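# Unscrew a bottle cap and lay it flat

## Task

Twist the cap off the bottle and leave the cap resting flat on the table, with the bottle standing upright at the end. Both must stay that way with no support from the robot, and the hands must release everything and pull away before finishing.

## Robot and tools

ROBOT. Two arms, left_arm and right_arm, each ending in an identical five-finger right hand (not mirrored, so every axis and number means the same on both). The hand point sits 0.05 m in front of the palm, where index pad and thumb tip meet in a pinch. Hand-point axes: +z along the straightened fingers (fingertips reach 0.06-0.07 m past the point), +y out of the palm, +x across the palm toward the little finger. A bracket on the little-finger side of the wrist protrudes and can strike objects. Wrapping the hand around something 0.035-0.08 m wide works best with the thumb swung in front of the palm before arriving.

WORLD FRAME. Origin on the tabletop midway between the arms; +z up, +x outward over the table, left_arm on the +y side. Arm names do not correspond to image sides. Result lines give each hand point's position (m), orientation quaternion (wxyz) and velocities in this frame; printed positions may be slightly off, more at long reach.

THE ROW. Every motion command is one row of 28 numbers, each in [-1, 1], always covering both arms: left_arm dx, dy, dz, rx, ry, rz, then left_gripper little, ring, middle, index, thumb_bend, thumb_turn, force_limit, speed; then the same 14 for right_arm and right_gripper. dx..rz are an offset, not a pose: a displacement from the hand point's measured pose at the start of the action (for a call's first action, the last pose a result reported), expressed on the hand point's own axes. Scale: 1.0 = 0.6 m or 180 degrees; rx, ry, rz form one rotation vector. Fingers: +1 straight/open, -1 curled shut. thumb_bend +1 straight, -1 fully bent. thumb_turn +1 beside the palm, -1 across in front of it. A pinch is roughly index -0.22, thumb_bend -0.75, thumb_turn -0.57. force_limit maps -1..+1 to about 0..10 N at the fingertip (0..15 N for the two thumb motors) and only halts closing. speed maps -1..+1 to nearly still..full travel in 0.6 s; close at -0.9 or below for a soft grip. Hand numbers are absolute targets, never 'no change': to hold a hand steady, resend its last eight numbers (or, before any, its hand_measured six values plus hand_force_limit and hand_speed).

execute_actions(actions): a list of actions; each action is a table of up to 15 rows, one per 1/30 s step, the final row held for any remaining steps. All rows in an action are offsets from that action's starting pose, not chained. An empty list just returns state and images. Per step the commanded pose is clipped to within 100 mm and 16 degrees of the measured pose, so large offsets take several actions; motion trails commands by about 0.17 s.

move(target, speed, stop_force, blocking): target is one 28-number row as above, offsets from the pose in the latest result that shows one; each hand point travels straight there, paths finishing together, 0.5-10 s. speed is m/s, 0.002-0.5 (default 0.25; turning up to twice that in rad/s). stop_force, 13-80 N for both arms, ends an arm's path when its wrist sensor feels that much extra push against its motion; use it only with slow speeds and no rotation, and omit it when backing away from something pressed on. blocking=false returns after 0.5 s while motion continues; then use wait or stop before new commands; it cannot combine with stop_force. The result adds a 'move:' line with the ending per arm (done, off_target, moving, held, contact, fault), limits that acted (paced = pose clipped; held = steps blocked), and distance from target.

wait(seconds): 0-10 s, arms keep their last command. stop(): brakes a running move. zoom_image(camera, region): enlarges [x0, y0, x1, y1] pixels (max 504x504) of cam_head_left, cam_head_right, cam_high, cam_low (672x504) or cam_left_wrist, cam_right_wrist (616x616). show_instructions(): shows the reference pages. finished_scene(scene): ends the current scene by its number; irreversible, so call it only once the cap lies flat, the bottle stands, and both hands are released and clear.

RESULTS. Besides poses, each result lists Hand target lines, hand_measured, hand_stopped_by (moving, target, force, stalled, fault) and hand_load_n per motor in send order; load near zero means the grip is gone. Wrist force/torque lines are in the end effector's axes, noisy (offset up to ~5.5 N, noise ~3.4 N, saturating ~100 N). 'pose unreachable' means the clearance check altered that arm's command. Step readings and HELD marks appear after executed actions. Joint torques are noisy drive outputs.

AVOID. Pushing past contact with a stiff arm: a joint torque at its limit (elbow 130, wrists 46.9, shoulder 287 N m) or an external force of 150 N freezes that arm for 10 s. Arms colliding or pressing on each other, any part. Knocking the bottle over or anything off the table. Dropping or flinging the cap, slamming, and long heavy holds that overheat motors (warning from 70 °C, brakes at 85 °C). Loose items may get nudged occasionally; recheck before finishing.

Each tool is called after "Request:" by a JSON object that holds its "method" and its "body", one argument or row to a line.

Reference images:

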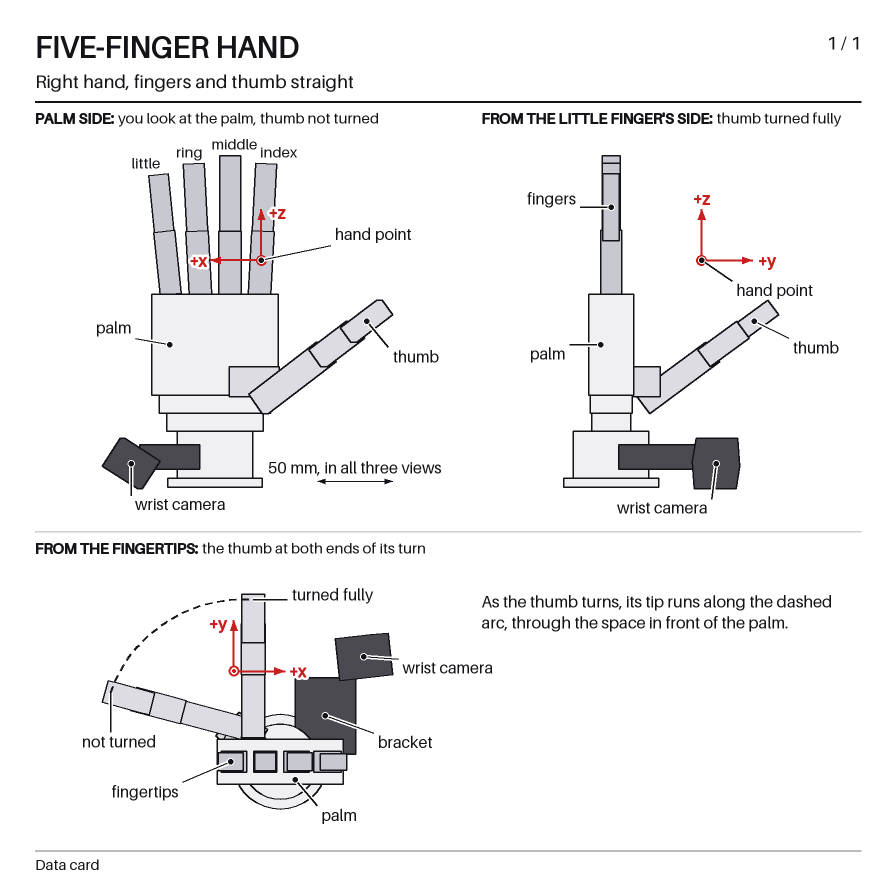

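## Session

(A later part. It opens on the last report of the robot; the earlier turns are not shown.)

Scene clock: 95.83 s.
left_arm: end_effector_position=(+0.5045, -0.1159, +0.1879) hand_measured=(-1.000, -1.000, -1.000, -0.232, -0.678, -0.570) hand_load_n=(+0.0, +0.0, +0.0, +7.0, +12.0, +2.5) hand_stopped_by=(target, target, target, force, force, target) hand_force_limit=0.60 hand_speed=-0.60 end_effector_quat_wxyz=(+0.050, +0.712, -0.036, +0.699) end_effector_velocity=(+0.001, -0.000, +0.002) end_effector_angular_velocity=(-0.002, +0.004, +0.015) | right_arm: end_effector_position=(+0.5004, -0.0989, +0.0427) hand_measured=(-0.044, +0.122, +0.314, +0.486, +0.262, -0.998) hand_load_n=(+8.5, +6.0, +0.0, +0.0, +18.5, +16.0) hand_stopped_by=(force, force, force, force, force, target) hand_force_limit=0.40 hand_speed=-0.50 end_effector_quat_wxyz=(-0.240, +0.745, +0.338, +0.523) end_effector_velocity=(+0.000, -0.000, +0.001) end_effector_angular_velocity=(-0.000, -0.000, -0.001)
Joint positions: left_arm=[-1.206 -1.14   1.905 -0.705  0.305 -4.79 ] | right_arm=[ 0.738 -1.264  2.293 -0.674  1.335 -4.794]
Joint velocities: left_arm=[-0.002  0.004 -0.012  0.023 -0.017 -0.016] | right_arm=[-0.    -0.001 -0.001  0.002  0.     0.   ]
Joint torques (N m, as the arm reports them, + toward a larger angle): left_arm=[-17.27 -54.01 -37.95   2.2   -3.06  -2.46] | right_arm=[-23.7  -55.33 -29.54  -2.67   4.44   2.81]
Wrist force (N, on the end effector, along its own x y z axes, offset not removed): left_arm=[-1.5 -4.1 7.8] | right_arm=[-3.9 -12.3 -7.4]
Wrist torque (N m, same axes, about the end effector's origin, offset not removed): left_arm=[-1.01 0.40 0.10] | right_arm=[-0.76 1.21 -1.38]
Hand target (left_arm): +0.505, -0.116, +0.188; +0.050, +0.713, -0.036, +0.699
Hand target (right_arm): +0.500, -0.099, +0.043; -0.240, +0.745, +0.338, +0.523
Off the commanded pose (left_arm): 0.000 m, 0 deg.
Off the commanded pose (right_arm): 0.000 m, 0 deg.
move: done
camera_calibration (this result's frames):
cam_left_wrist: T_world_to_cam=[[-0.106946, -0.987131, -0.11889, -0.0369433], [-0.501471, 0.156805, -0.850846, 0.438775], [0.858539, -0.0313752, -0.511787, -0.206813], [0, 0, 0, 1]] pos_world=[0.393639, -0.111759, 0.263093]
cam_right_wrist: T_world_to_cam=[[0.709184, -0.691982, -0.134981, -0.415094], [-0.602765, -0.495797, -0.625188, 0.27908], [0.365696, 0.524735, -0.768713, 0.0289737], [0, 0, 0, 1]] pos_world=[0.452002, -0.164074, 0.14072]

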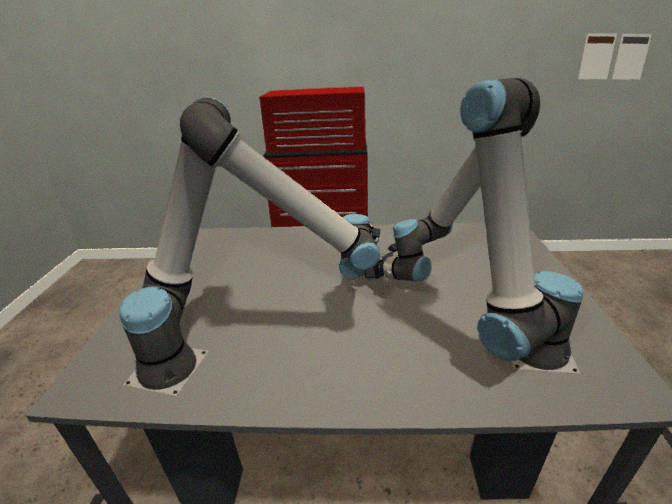

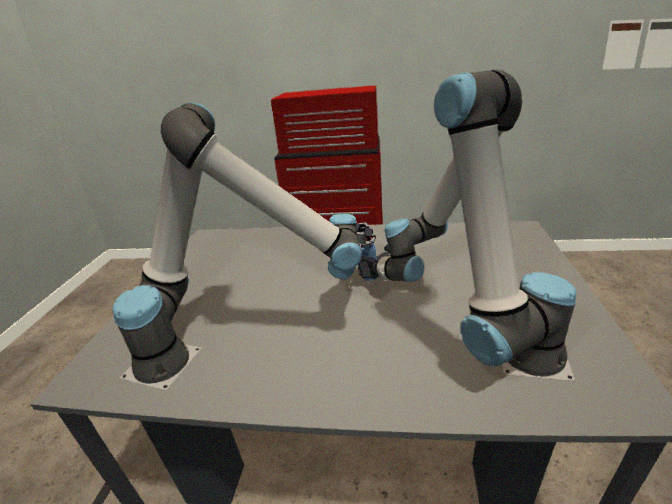

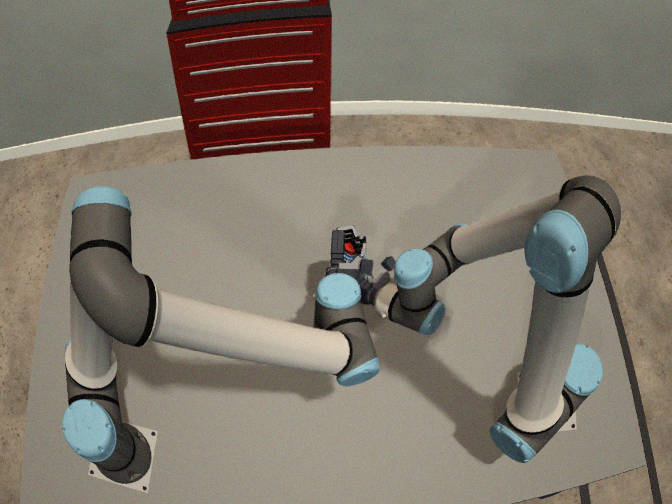

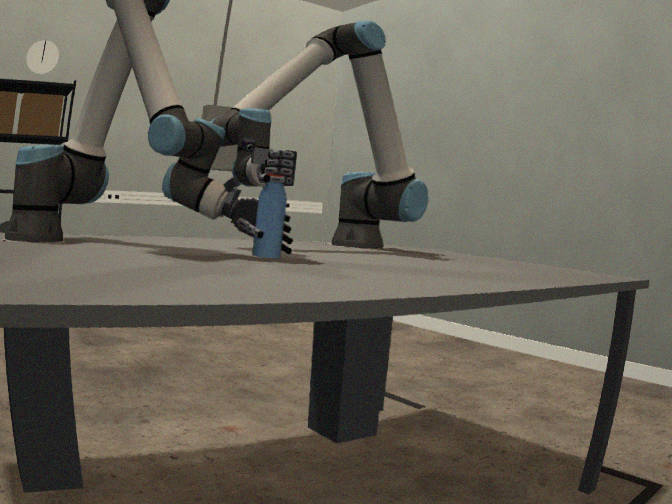

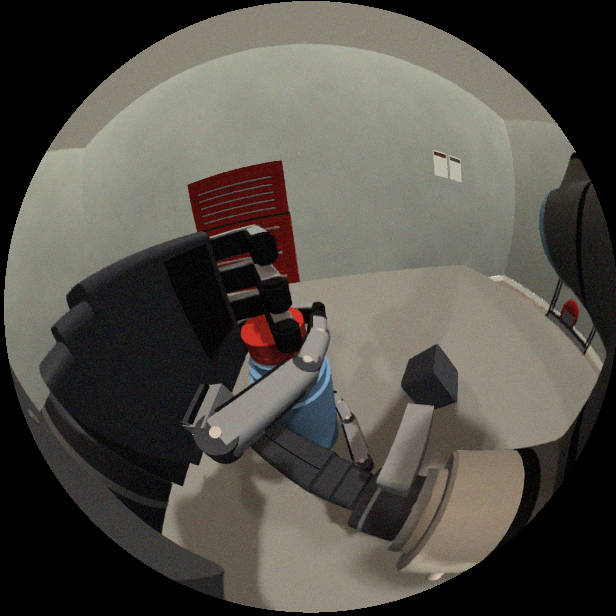

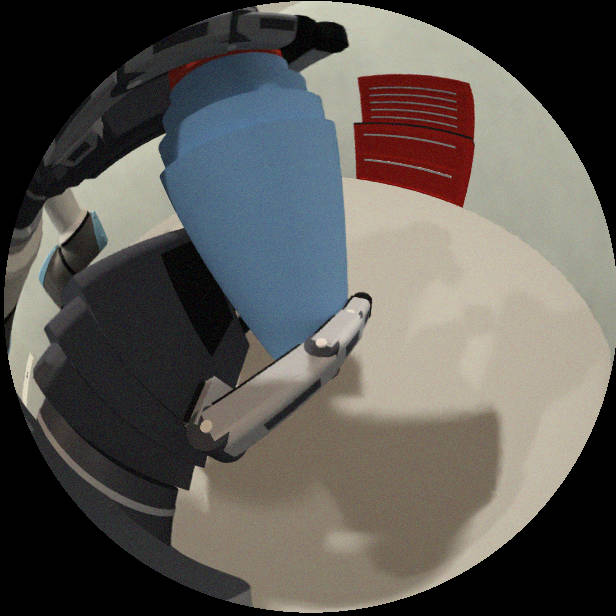

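Request:
{"method": "execute_actions", "body": {
  "actions": [
    [[0,0,0,0,0,0,-1,-1,-1,0.5,-0.1,-0.57,0.6,0.5, 0,0,0,0,0,0,-0.95,-0.95,-0.95,-0.95,-0.95,-1,0.4,-0.5]]
  ]
}}

Scene clock: 97.13 s.
left_arm: end_effector_position=(+0.5044, -0.1160, +0.1879) hand_measured=(-1.000, -1.000, -1.000, +0.500, -0.100, -0.570) hand_load_n=(+0.0, +0.0, +0.0, +0.0, +0.0, +0.0) hand_stopped_by=(target, target, target, target, moving, target) hand_force_limit=0.60 hand_speed=0.50 end_effector_quat_wxyz=(+0.050, +0.712, -0.036, +0.699) end_effector_velocity=(+0.001, +0.001, +0.002) end_effector_angular_velocity=(-0.001, -0.000, +0.001) | right_arm: end_effector_position=(+0.5004, -0.0989, +0.0427) hand_measured=(-0.044, +0.122, +0.314, +0.486, +0.262, -0.998) hand_load_n=(+10.0, +7.5, +0.0, +0.0, +16.0, +16.0) hand_stopped_by=(force, force, force, force, force, target) hand_force_limit=0.40 hand_speed=-0.50 end_effector_quat_wxyz=(-0.240, +0.745, +0.338, +0.523) end_effector_velocity=(-0.000, -0.000, -0.000) end_effector_angular_velocity=(-0.000, +0.000, +0.000)
Joint positions: left_arm=[-1.207 -1.14   1.904 -0.705  0.305 -4.79 ] | right_arm=[ 0.738 -1.264  2.293 -0.674  1.335 -4.794]
Joint velocities: left_arm=[ 0.001 -0.003  0.001 -0.     0.     0.001] | right_arm=[ 0.  0.  0.  0.  0. -0.]
Joint torques (N m, as the arm reports them, + toward a larger angle): left_arm=[ 10.73 -70.99 -21.75  -2.01   2.34   1.45] | right_arm=[-10.24 -56.9  -29.58  -2.67   0.34   2.85]
Wrist force (N, on the end effector, along its own x y z axes, offset not removed): left_arm=[-3.3 1.0 -2.3] | right_arm=[-3.5 -0.5 3.4]
Wrist torque (N m, same axes, about the end effector's origin, offset not removed): left_arm=[0.10 0.58 -0.11] | right_arm=[-0.37 0.45 -0.12]
Hand target (left_arm): +0.504, -0.116, +0.188; +0.050, +0.712, -0.036, +0.699
Hand target (right_arm): +0.500, -0.099, +0.043; -0.240, +0.745, +0.338, +0.523
Off the commanded pose (left_arm): 0.000 m, 0 deg.
Off the commanded pose (right_arm): 0.000 m, 0 deg.
Step readings (end_effector_position):
0: left_arm (+0.5046, -0.1160, +0.1879) | right_arm (+0.5004, -0.0989, +0.0427)
1: left_arm (+0.5046, -0.1160, +0.1879) | right_arm (+0.5004, -0.0989, +0.0427)
2: left_arm (+0.5046, -0.1160, +0.1879) | right_arm (+0.5004, -0.0989, +0.0427)
4: left_arm (+0.5045, -0.1161, +0.1879) | right_arm (+0.5004, -0.0989, +0.0427)
8: left_arm (+0.5044, -0.1161, +0.1879) | right_arm (+0.5004, -0.0989, +0.0427)
15: end_effector_position above
camera_calibration (this result's frames):
cam_left_wrist: T_world_to_cam=[[-0.106994, -0.987125, -0.1189, -0.0369901], [-0.501489, 0.156839, -0.850829, 0.438757], [0.858523, -0.0314063, -0.511813, -0.206745], [0, 0, 0, 1]] pos_world=[0.39357, -0.111821, 0.263095]
cam_right_wrist: T_world_to_cam=[[0.70915, -0.692016, -0.134981, -0.415115], [-0.602789, -0.495768, -0.625188, 0.2791], [0.365721, 0.524717, -0.768713, 0.0289614], [0, 0, 0, 1]] pos_world=[0.452025, -0.164094, 0.14072]

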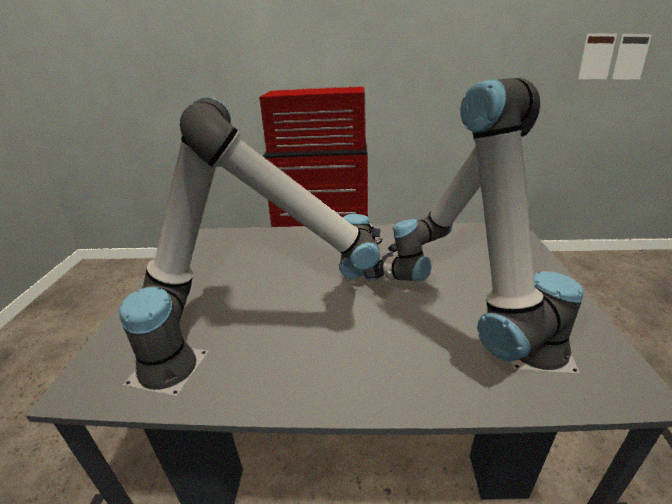

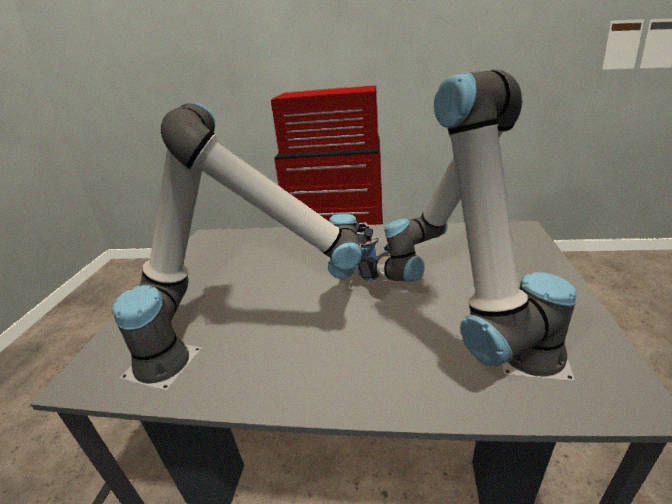

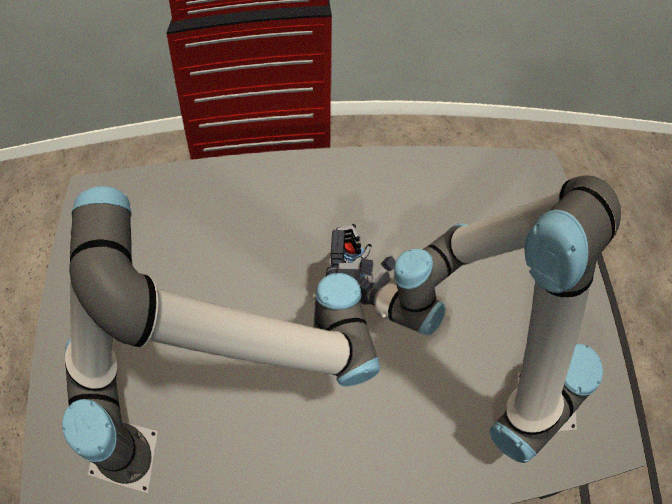

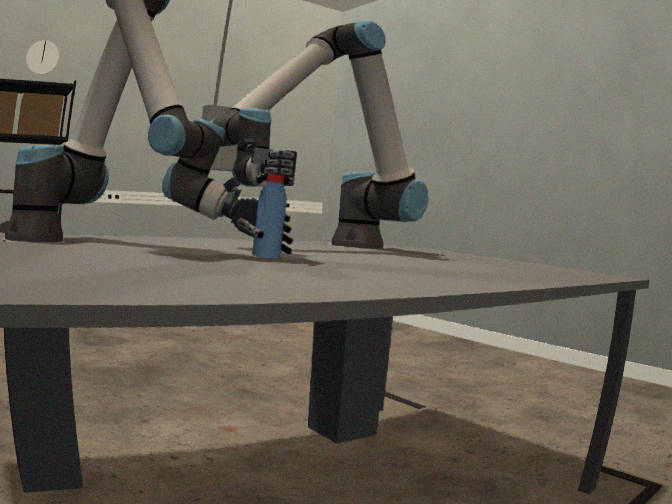

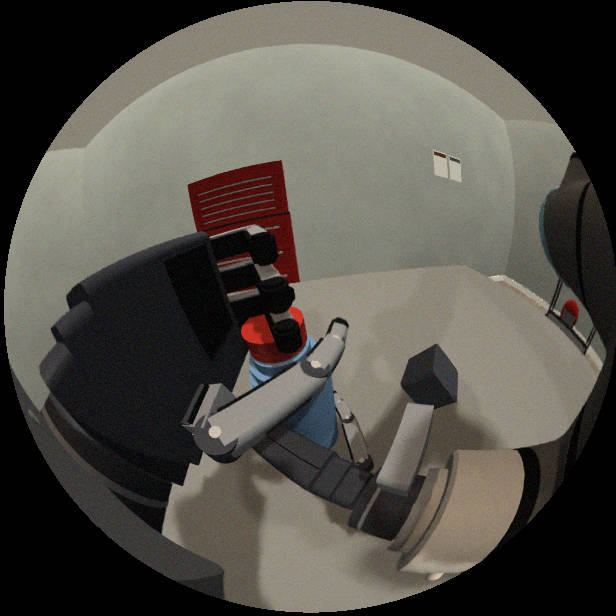

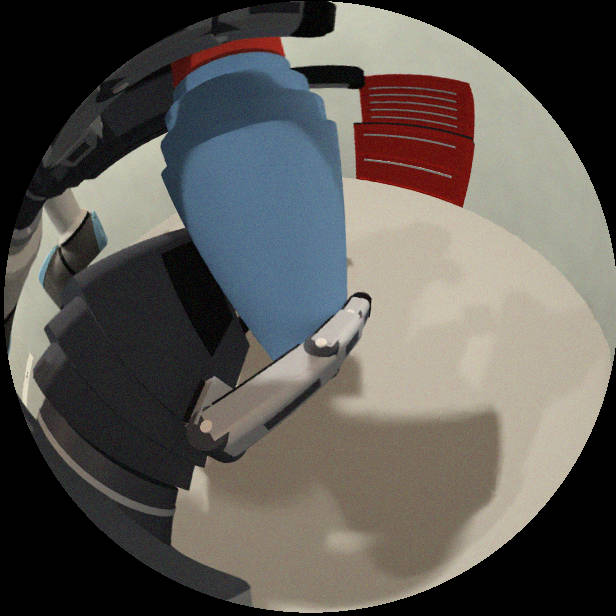

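Request:
{"method": "move", "body": {
  "target": [0,-0.01,-0.04,-0.4,0,0,-1,-1,-1,0.5,-0.1,-0.57,0.6,0.5, 0,0,0,0,0,0,-1,-1,-1,-1,-1,-1,1,-0.5],
  "speed": 0.4
}}

Request:
{"method": "execute_actions", "body": {
  "actions": [
    [[0,0,0,0,0,0,-1,-1,-1,-0.6,-1,-0.57,1,-0.4, 0,0,0,0,0,0,-1,-1,-1,-1,-1,-1,1,-0.5]],
    [[0,0,0,0,0,0,-1,-1,-1,-0.6,-1,-0.57,1,-0.4, 0,0,0,0,0,0,-1,-1,-1,-1,-1,-1,1,-0.5]],
    [[0,0,0,0,0,0,-1,-1,-1,-0.6,-1,-0.57,1,-0.4, 0,0,0,0,0,0,-1,-1,-1,-1,-1,-1,1,-0.5]]
  ]
}}

Scene clock: 99.83 s.
left_arm: end_effector_position=(+0.4813, -0.1072, +0.1882) hand_measured=(-1.000, -1.000, -1.000, +0.500, -0.096, -0.570) hand_load_n=(+0.0, +0.0, +0.0, +0.0, +3.0, +0.0) hand_stopped_by=(target, target, target, target, target, target) hand_force_limit=0.60 hand_speed=0.50 end_effector_quat_wxyz=(+0.459, +0.548, -0.440, +0.544) end_effector_velocity=(-0.000, -0.001, +0.000) end_effector_angular_velocity=(+0.001, +0.000, -0.014) | right_arm: end_effector_position=(+0.5004, -0.0989, +0.0427) hand_measured=(-0.062, +0.102, +0.238, +0.342, +0.262, -1.000) hand_load_n=(+11.5, +5.0, +4.0, +10.0, +28.0, +11.0) hand_stopped_by=(force, force, force, force, force, target) hand_force_limit=1.00 hand_speed=-0.50 end_effector_quat_wxyz=(-0.240, +0.745, +0.338, +0.523) end_effector_velocity=(+0.000, +0.000, +0.001) end_effector_angular_velocity=(+0.001, -0.001, +0.000)
Joint positions: left_arm=[-0.752 -1.141  1.925 -0.799  2.013 -4.743] | right_arm=[ 0.738 -1.264  2.293 -0.674  1.335 -4.794]
Joint velocities: left_arm=[ 0.003  0.004 -0.007  0.004  0.018 -0.   ] | right_arm=[-0.    -0.002 -0.001  0.001 -0.     0.   ]
Joint torques (N m, as the arm reports them, + toward a larger angle): left_arm=[ 13.76 -54.36 -42.65  -0.38   1.21  -1.87] | right_arm=[ -0.26 -53.08 -29.98  -2.72  -0.02   2.83]
Wrist force (N, on the end effector, along its own x y z axes, offset not removed): left_arm=[-1.0 1.5 -5.1] | right_arm=[2.8 3.0 1.6]
Wrist torque (N m, same axes, about the end effector's origin, offset not removed): left_arm=[-0.25 0.14 -0.07] | right_arm=[-0.20 -0.37 0.74]
Hand target (left_arm): +0.481, -0.107, +0.188; +0.459, +0.547, -0.440, +0.544
Hand target (right_arm): +0.500, -0.099, +0.043; -0.240, +0.745, +0.338, +0.523
Off the commanded pose (left_arm): 0.000 m, 0 deg.
Off the commanded pose (right_arm): 0.000 m, 0 deg.
move: done
camera_calibration (this result's frames):
cam_left_wrist: T_world_to_cam=[[-0.971131, -0.208978, -0.115031, 0.467821], [-0.00464875, 0.498708, -0.866758, 0.226578], [0.2385, -0.841201, -0.485282, 0.0201501], [0, 0, 0, 1]] pos_world=[0.450563, 0.00171801, 0.259981]
cam_right_wrist: T_world_to_cam=[[0.70915, -0.692016, -0.134981, -0.415115], [-0.602789, -0.495768, -0.625188, 0.2791], [0.365721, 0.524717, -0.768713, 0.0289615], [0, 0, 0, 1]] pos_world=[0.452025, -0.164094, 0.14072]

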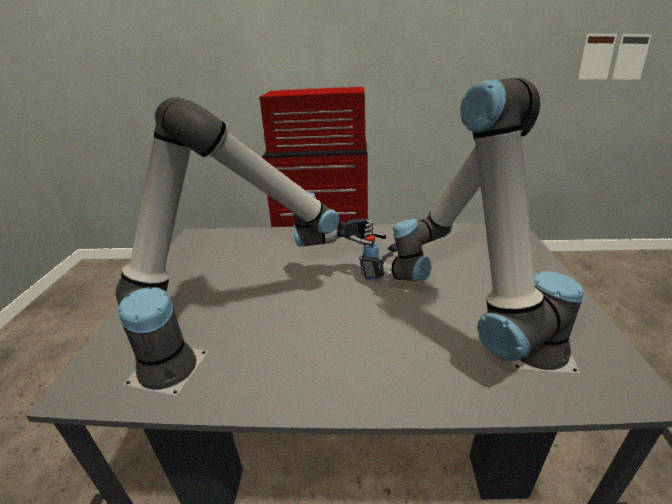

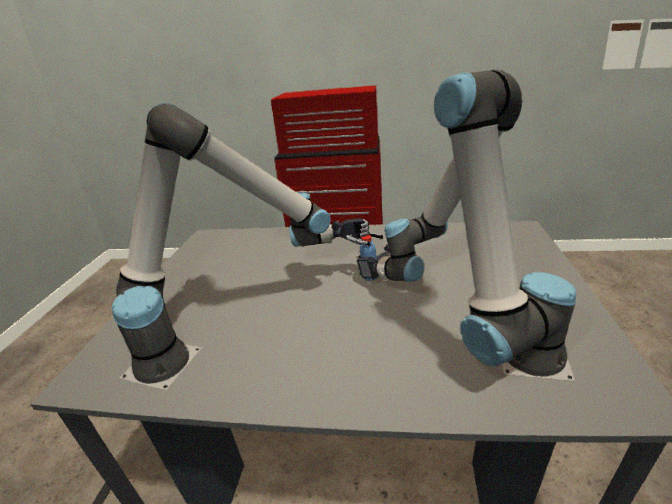

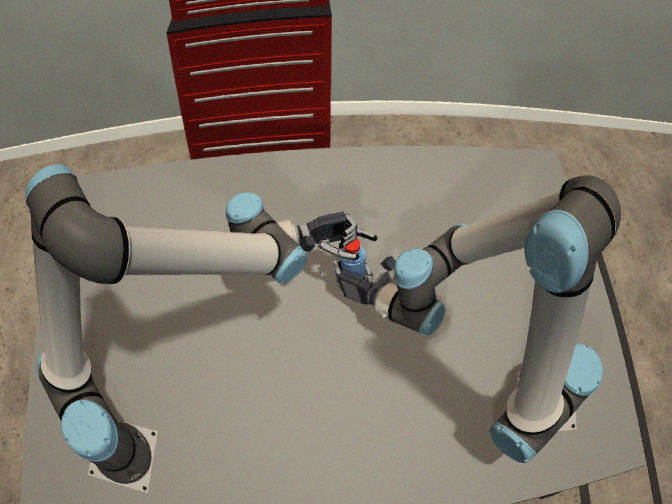

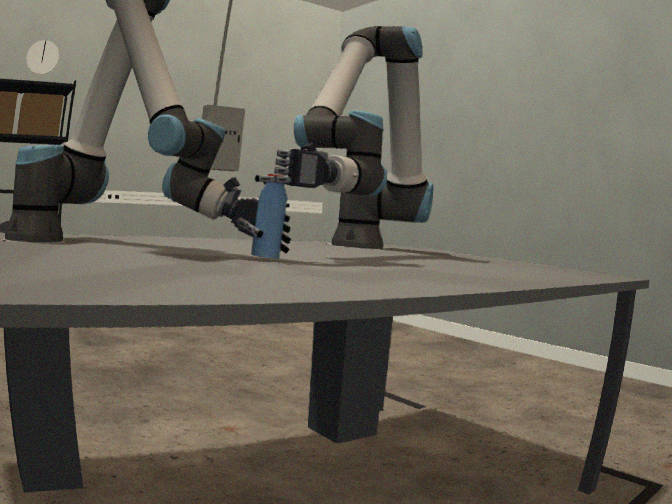

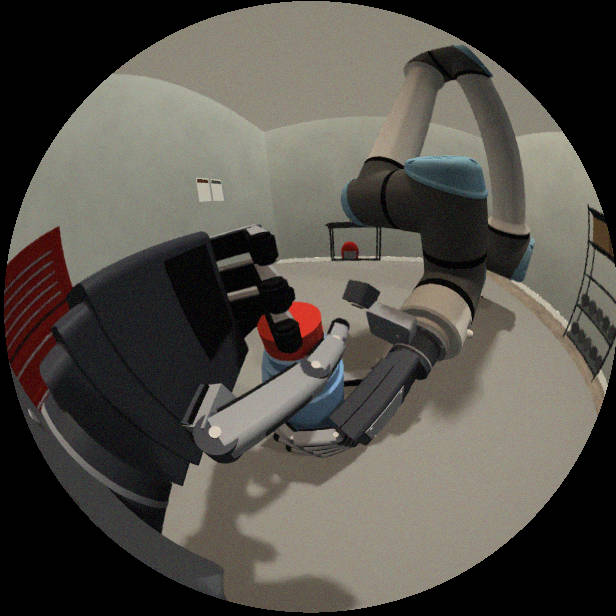

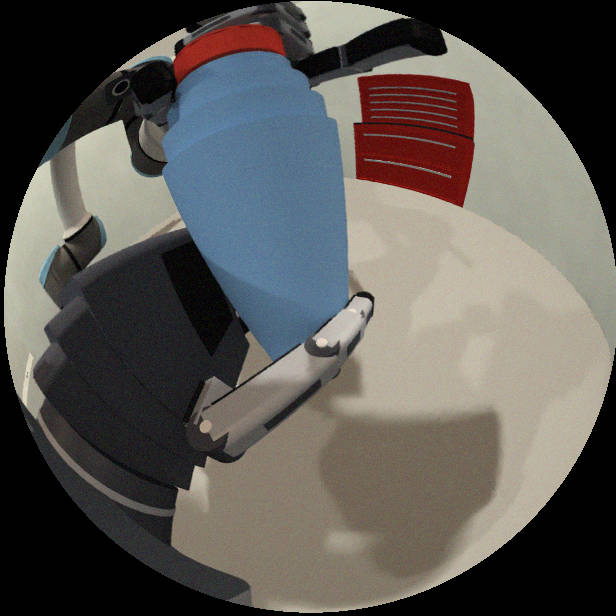

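Scene clock: 101.33 s.
left_arm: end_effector_position=(+0.4813, -0.1072, +0.1883) hand_measured=(-1.000, -1.000, -1.000, -0.224, -0.636, -0.570) hand_load_n=(+0.0, +0.0, +0.0, +11.5, +14.5, -5.0) hand_stopped_by=(target, target, target, force, force, target) hand_force_limit=1.00 hand_speed=-0.40 end_effector_quat_wxyz=(+0.459, +0.548, -0.440, +0.544) end_effector_velocity=(-0.000, -0.000, -0.000) end_effector_angular_velocity=(-0.000, -0.000, -0.000) | right_arm: end_effector_position=(+0.5004, -0.0989, +0.0427) hand_measured=(-0.046, +0.102, +0.236, +0.342, +0.262, -1.000) hand_load_n=(+22.0, +9.5, +2.0, +5.0, +24.0, +3.5) hand_stopped_by=(force, force, force, force, force, target) hand_force_limit=1.00 hand_speed=-0.50 end_effector_quat_wxyz=(-0.240, +0.745, +0.338, +0.523) end_effector_velocity=(+0.001, +0.001, +0.000) end_effector_angular_velocity=(+0.000, -0.000, -0.000)
Joint positions: left_arm=[-0.752 -1.141  1.925 -0.799  2.013 -4.743] | right_arm=[ 0.738 -1.264  2.293 -0.674  1.335 -4.794]
Joint velocities: left_arm=[-0.  0. -0. -0.  0.  0.] | right_arm=[ 0.     0.001 -0.002  0.     0.     0.   ]
Joint torques (N m, as the arm reports them, + toward a larger angle): left_arm=[  1.2  -55.48 -29.29   2.06  -3.04  -1.12] | right_arm=[ -2.19 -54.7  -29.89  -2.91  -0.31   2.96]
Wrist force (N, on the end effector, along its own x y z axes, offset not removed): left_arm=[9.3 6.2 7.8] | right_arm=[-5.3 -2.3 15.5]
Wrist torque (N m, same axes, about the end effector's origin, offset not removed): left_arm=[-0.50 0.25 -0.06] | right_arm=[-0.34 -1.83 -0.17]
Hand target (left_arm): +0.481, -0.107, +0.188; +0.459, +0.548, -0.440, +0.544
Hand target (right_arm): +0.500, -0.099, +0.043; -0.240, +0.745, +0.338, +0.523
Off the commanded pose (left_arm): 0.000 m, 0 deg.
Off the commanded pose (right_arm): 0.000 m, 0 deg.
Step readings (end_effector_position; steps 1 to 15: 1st action; 16 to 30: 2nd action; 31 to 45: 3rd action):
0: left_arm (+0.4813, -0.1072, +0.1882) | right_arm (+0.5004, -0.0989, +0.0427)
1: left_arm (+0.4812, -0.1072, +0.1882) | right_arm (+0.5004, -0.0989, +0.0427)
2: left_arm (+0.4812, -0.1072, +0.1882) | right_arm (+0.5004, -0.0989, +0.0427)
4: left_arm (+0.4812, -0.1072, +0.1882) | right_arm (+0.5004, -0.0989, +0.0427)
8: left_arm (+0.4813, -0.1072, +0.1882) | right_arm (+0.5004, -0.0989, +0.0427)
15: left_arm (+0.4813, -0.1072, +0.1882) | right_arm (+0.5004, -0.0989, +0.0427)
16: left_arm (+0.4813, -0.1072, +0.1882) | right_arm (+0.5004, -0.0989, +0.0427)
17: left_arm (+0.4813, -0.1072, +0.1882) | right_arm (+0.5004, -0.0989, +0.0427)
19: left_arm (+0.4813, -0.1072, +0.1882) | right_arm (+0.5004, -0.0989, +0.0427)
23: left_arm (+0.4813, -0.1072, +0.1882) | right_arm (+0.5004, -0.0989, +0.0427)
30: left_arm (+0.4813, -0.1072, +0.1883) | right_arm (+0.5004, -0.0989, +0.0427)
31: left_arm (+0.4813, -0.1072, +0.1883) | right_arm (+0.5004, -0.0989, +0.0427)
32: left_arm (+0.4813, -0.1072, +0.1883) | right_arm (+0.5004, -0.0989, +0.0427)
34: left_arm (+0.4813, -0.1072, +0.1883) | right_arm (+0.5004, -0.0989, +0.0427)
38: left_arm (+0.4813, -0.1072, +0.1883) | right_arm (+0.5004, -0.0989, +0.0427)
45: end_effector_position above
camera_calibration (this result's frames):
cam_left_wrist: T_world_to_cam=[[-0.971109, -0.209045, -0.115096, 0.467896], [-0.00458064, 0.498549, -0.866849, 0.226632], [0.238592, -0.841278, -0.485103, 0.0200841], [0, 0, 0, 1]] pos_world=[0.450624, 0.00172037, 0.260052]
cam_right_wrist: T_world_to_cam=[[0.70915, -0.692016, -0.134981, -0.415115], [-0.602789, -0.495767, -0.625188, 0.2791], [0.365721, 0.524717, -0.768713, 0.0289615], [0, 0, 0, 1]] pos_world=[0.452025, -0.164094, 0.14072]

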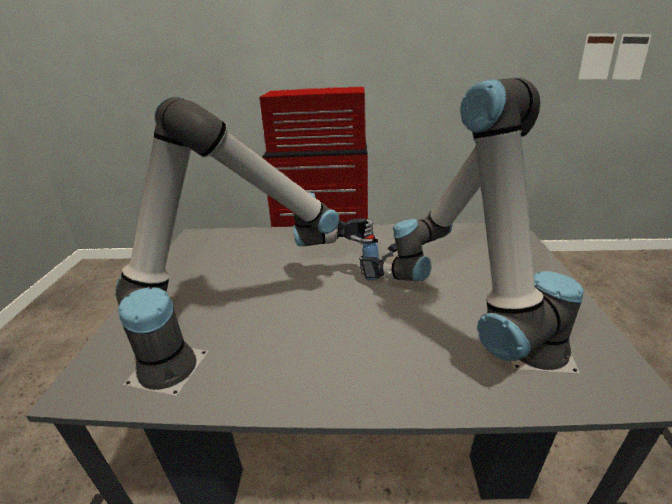

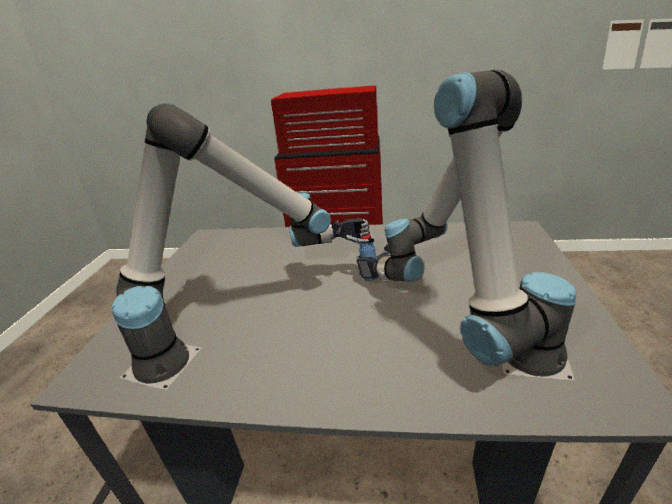

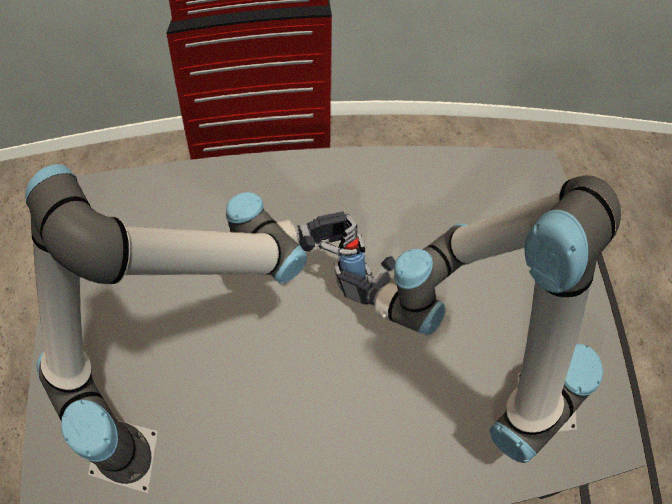

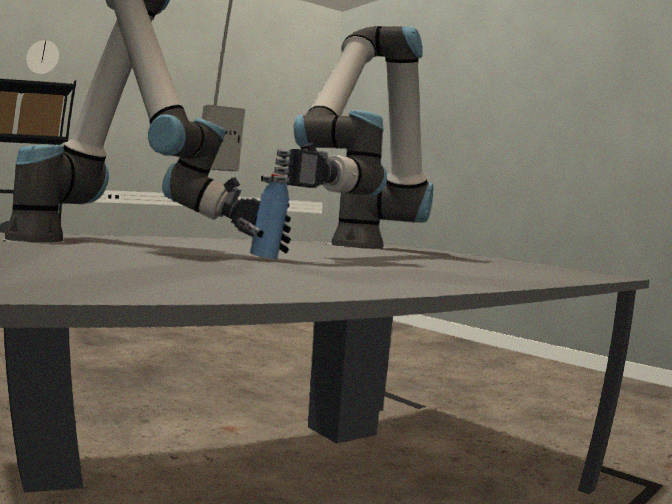

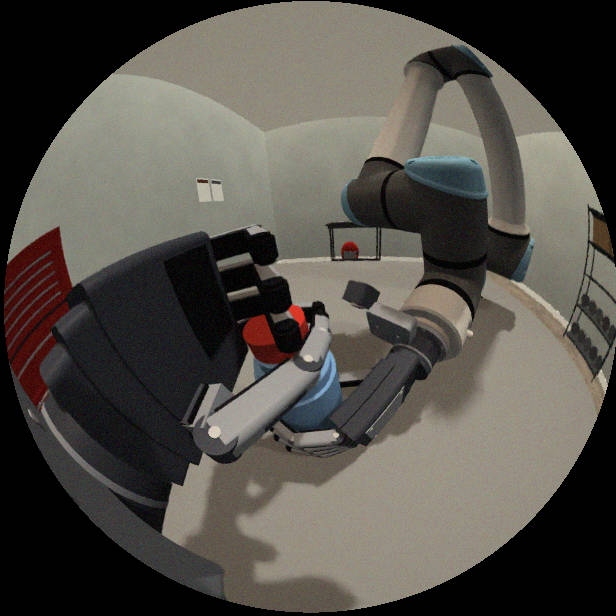

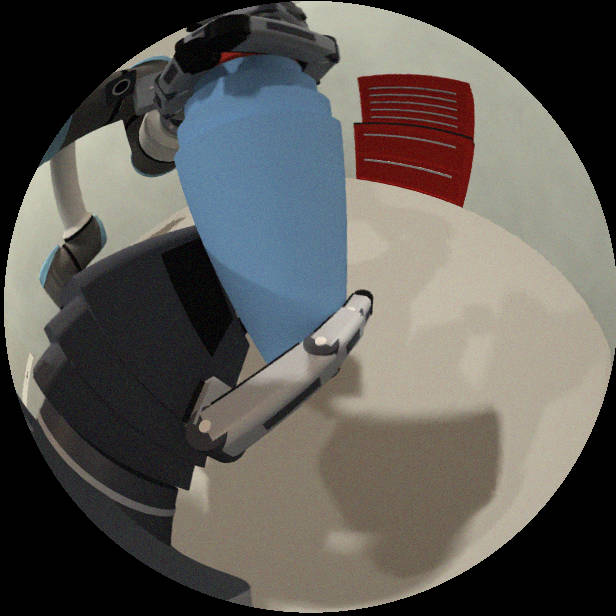

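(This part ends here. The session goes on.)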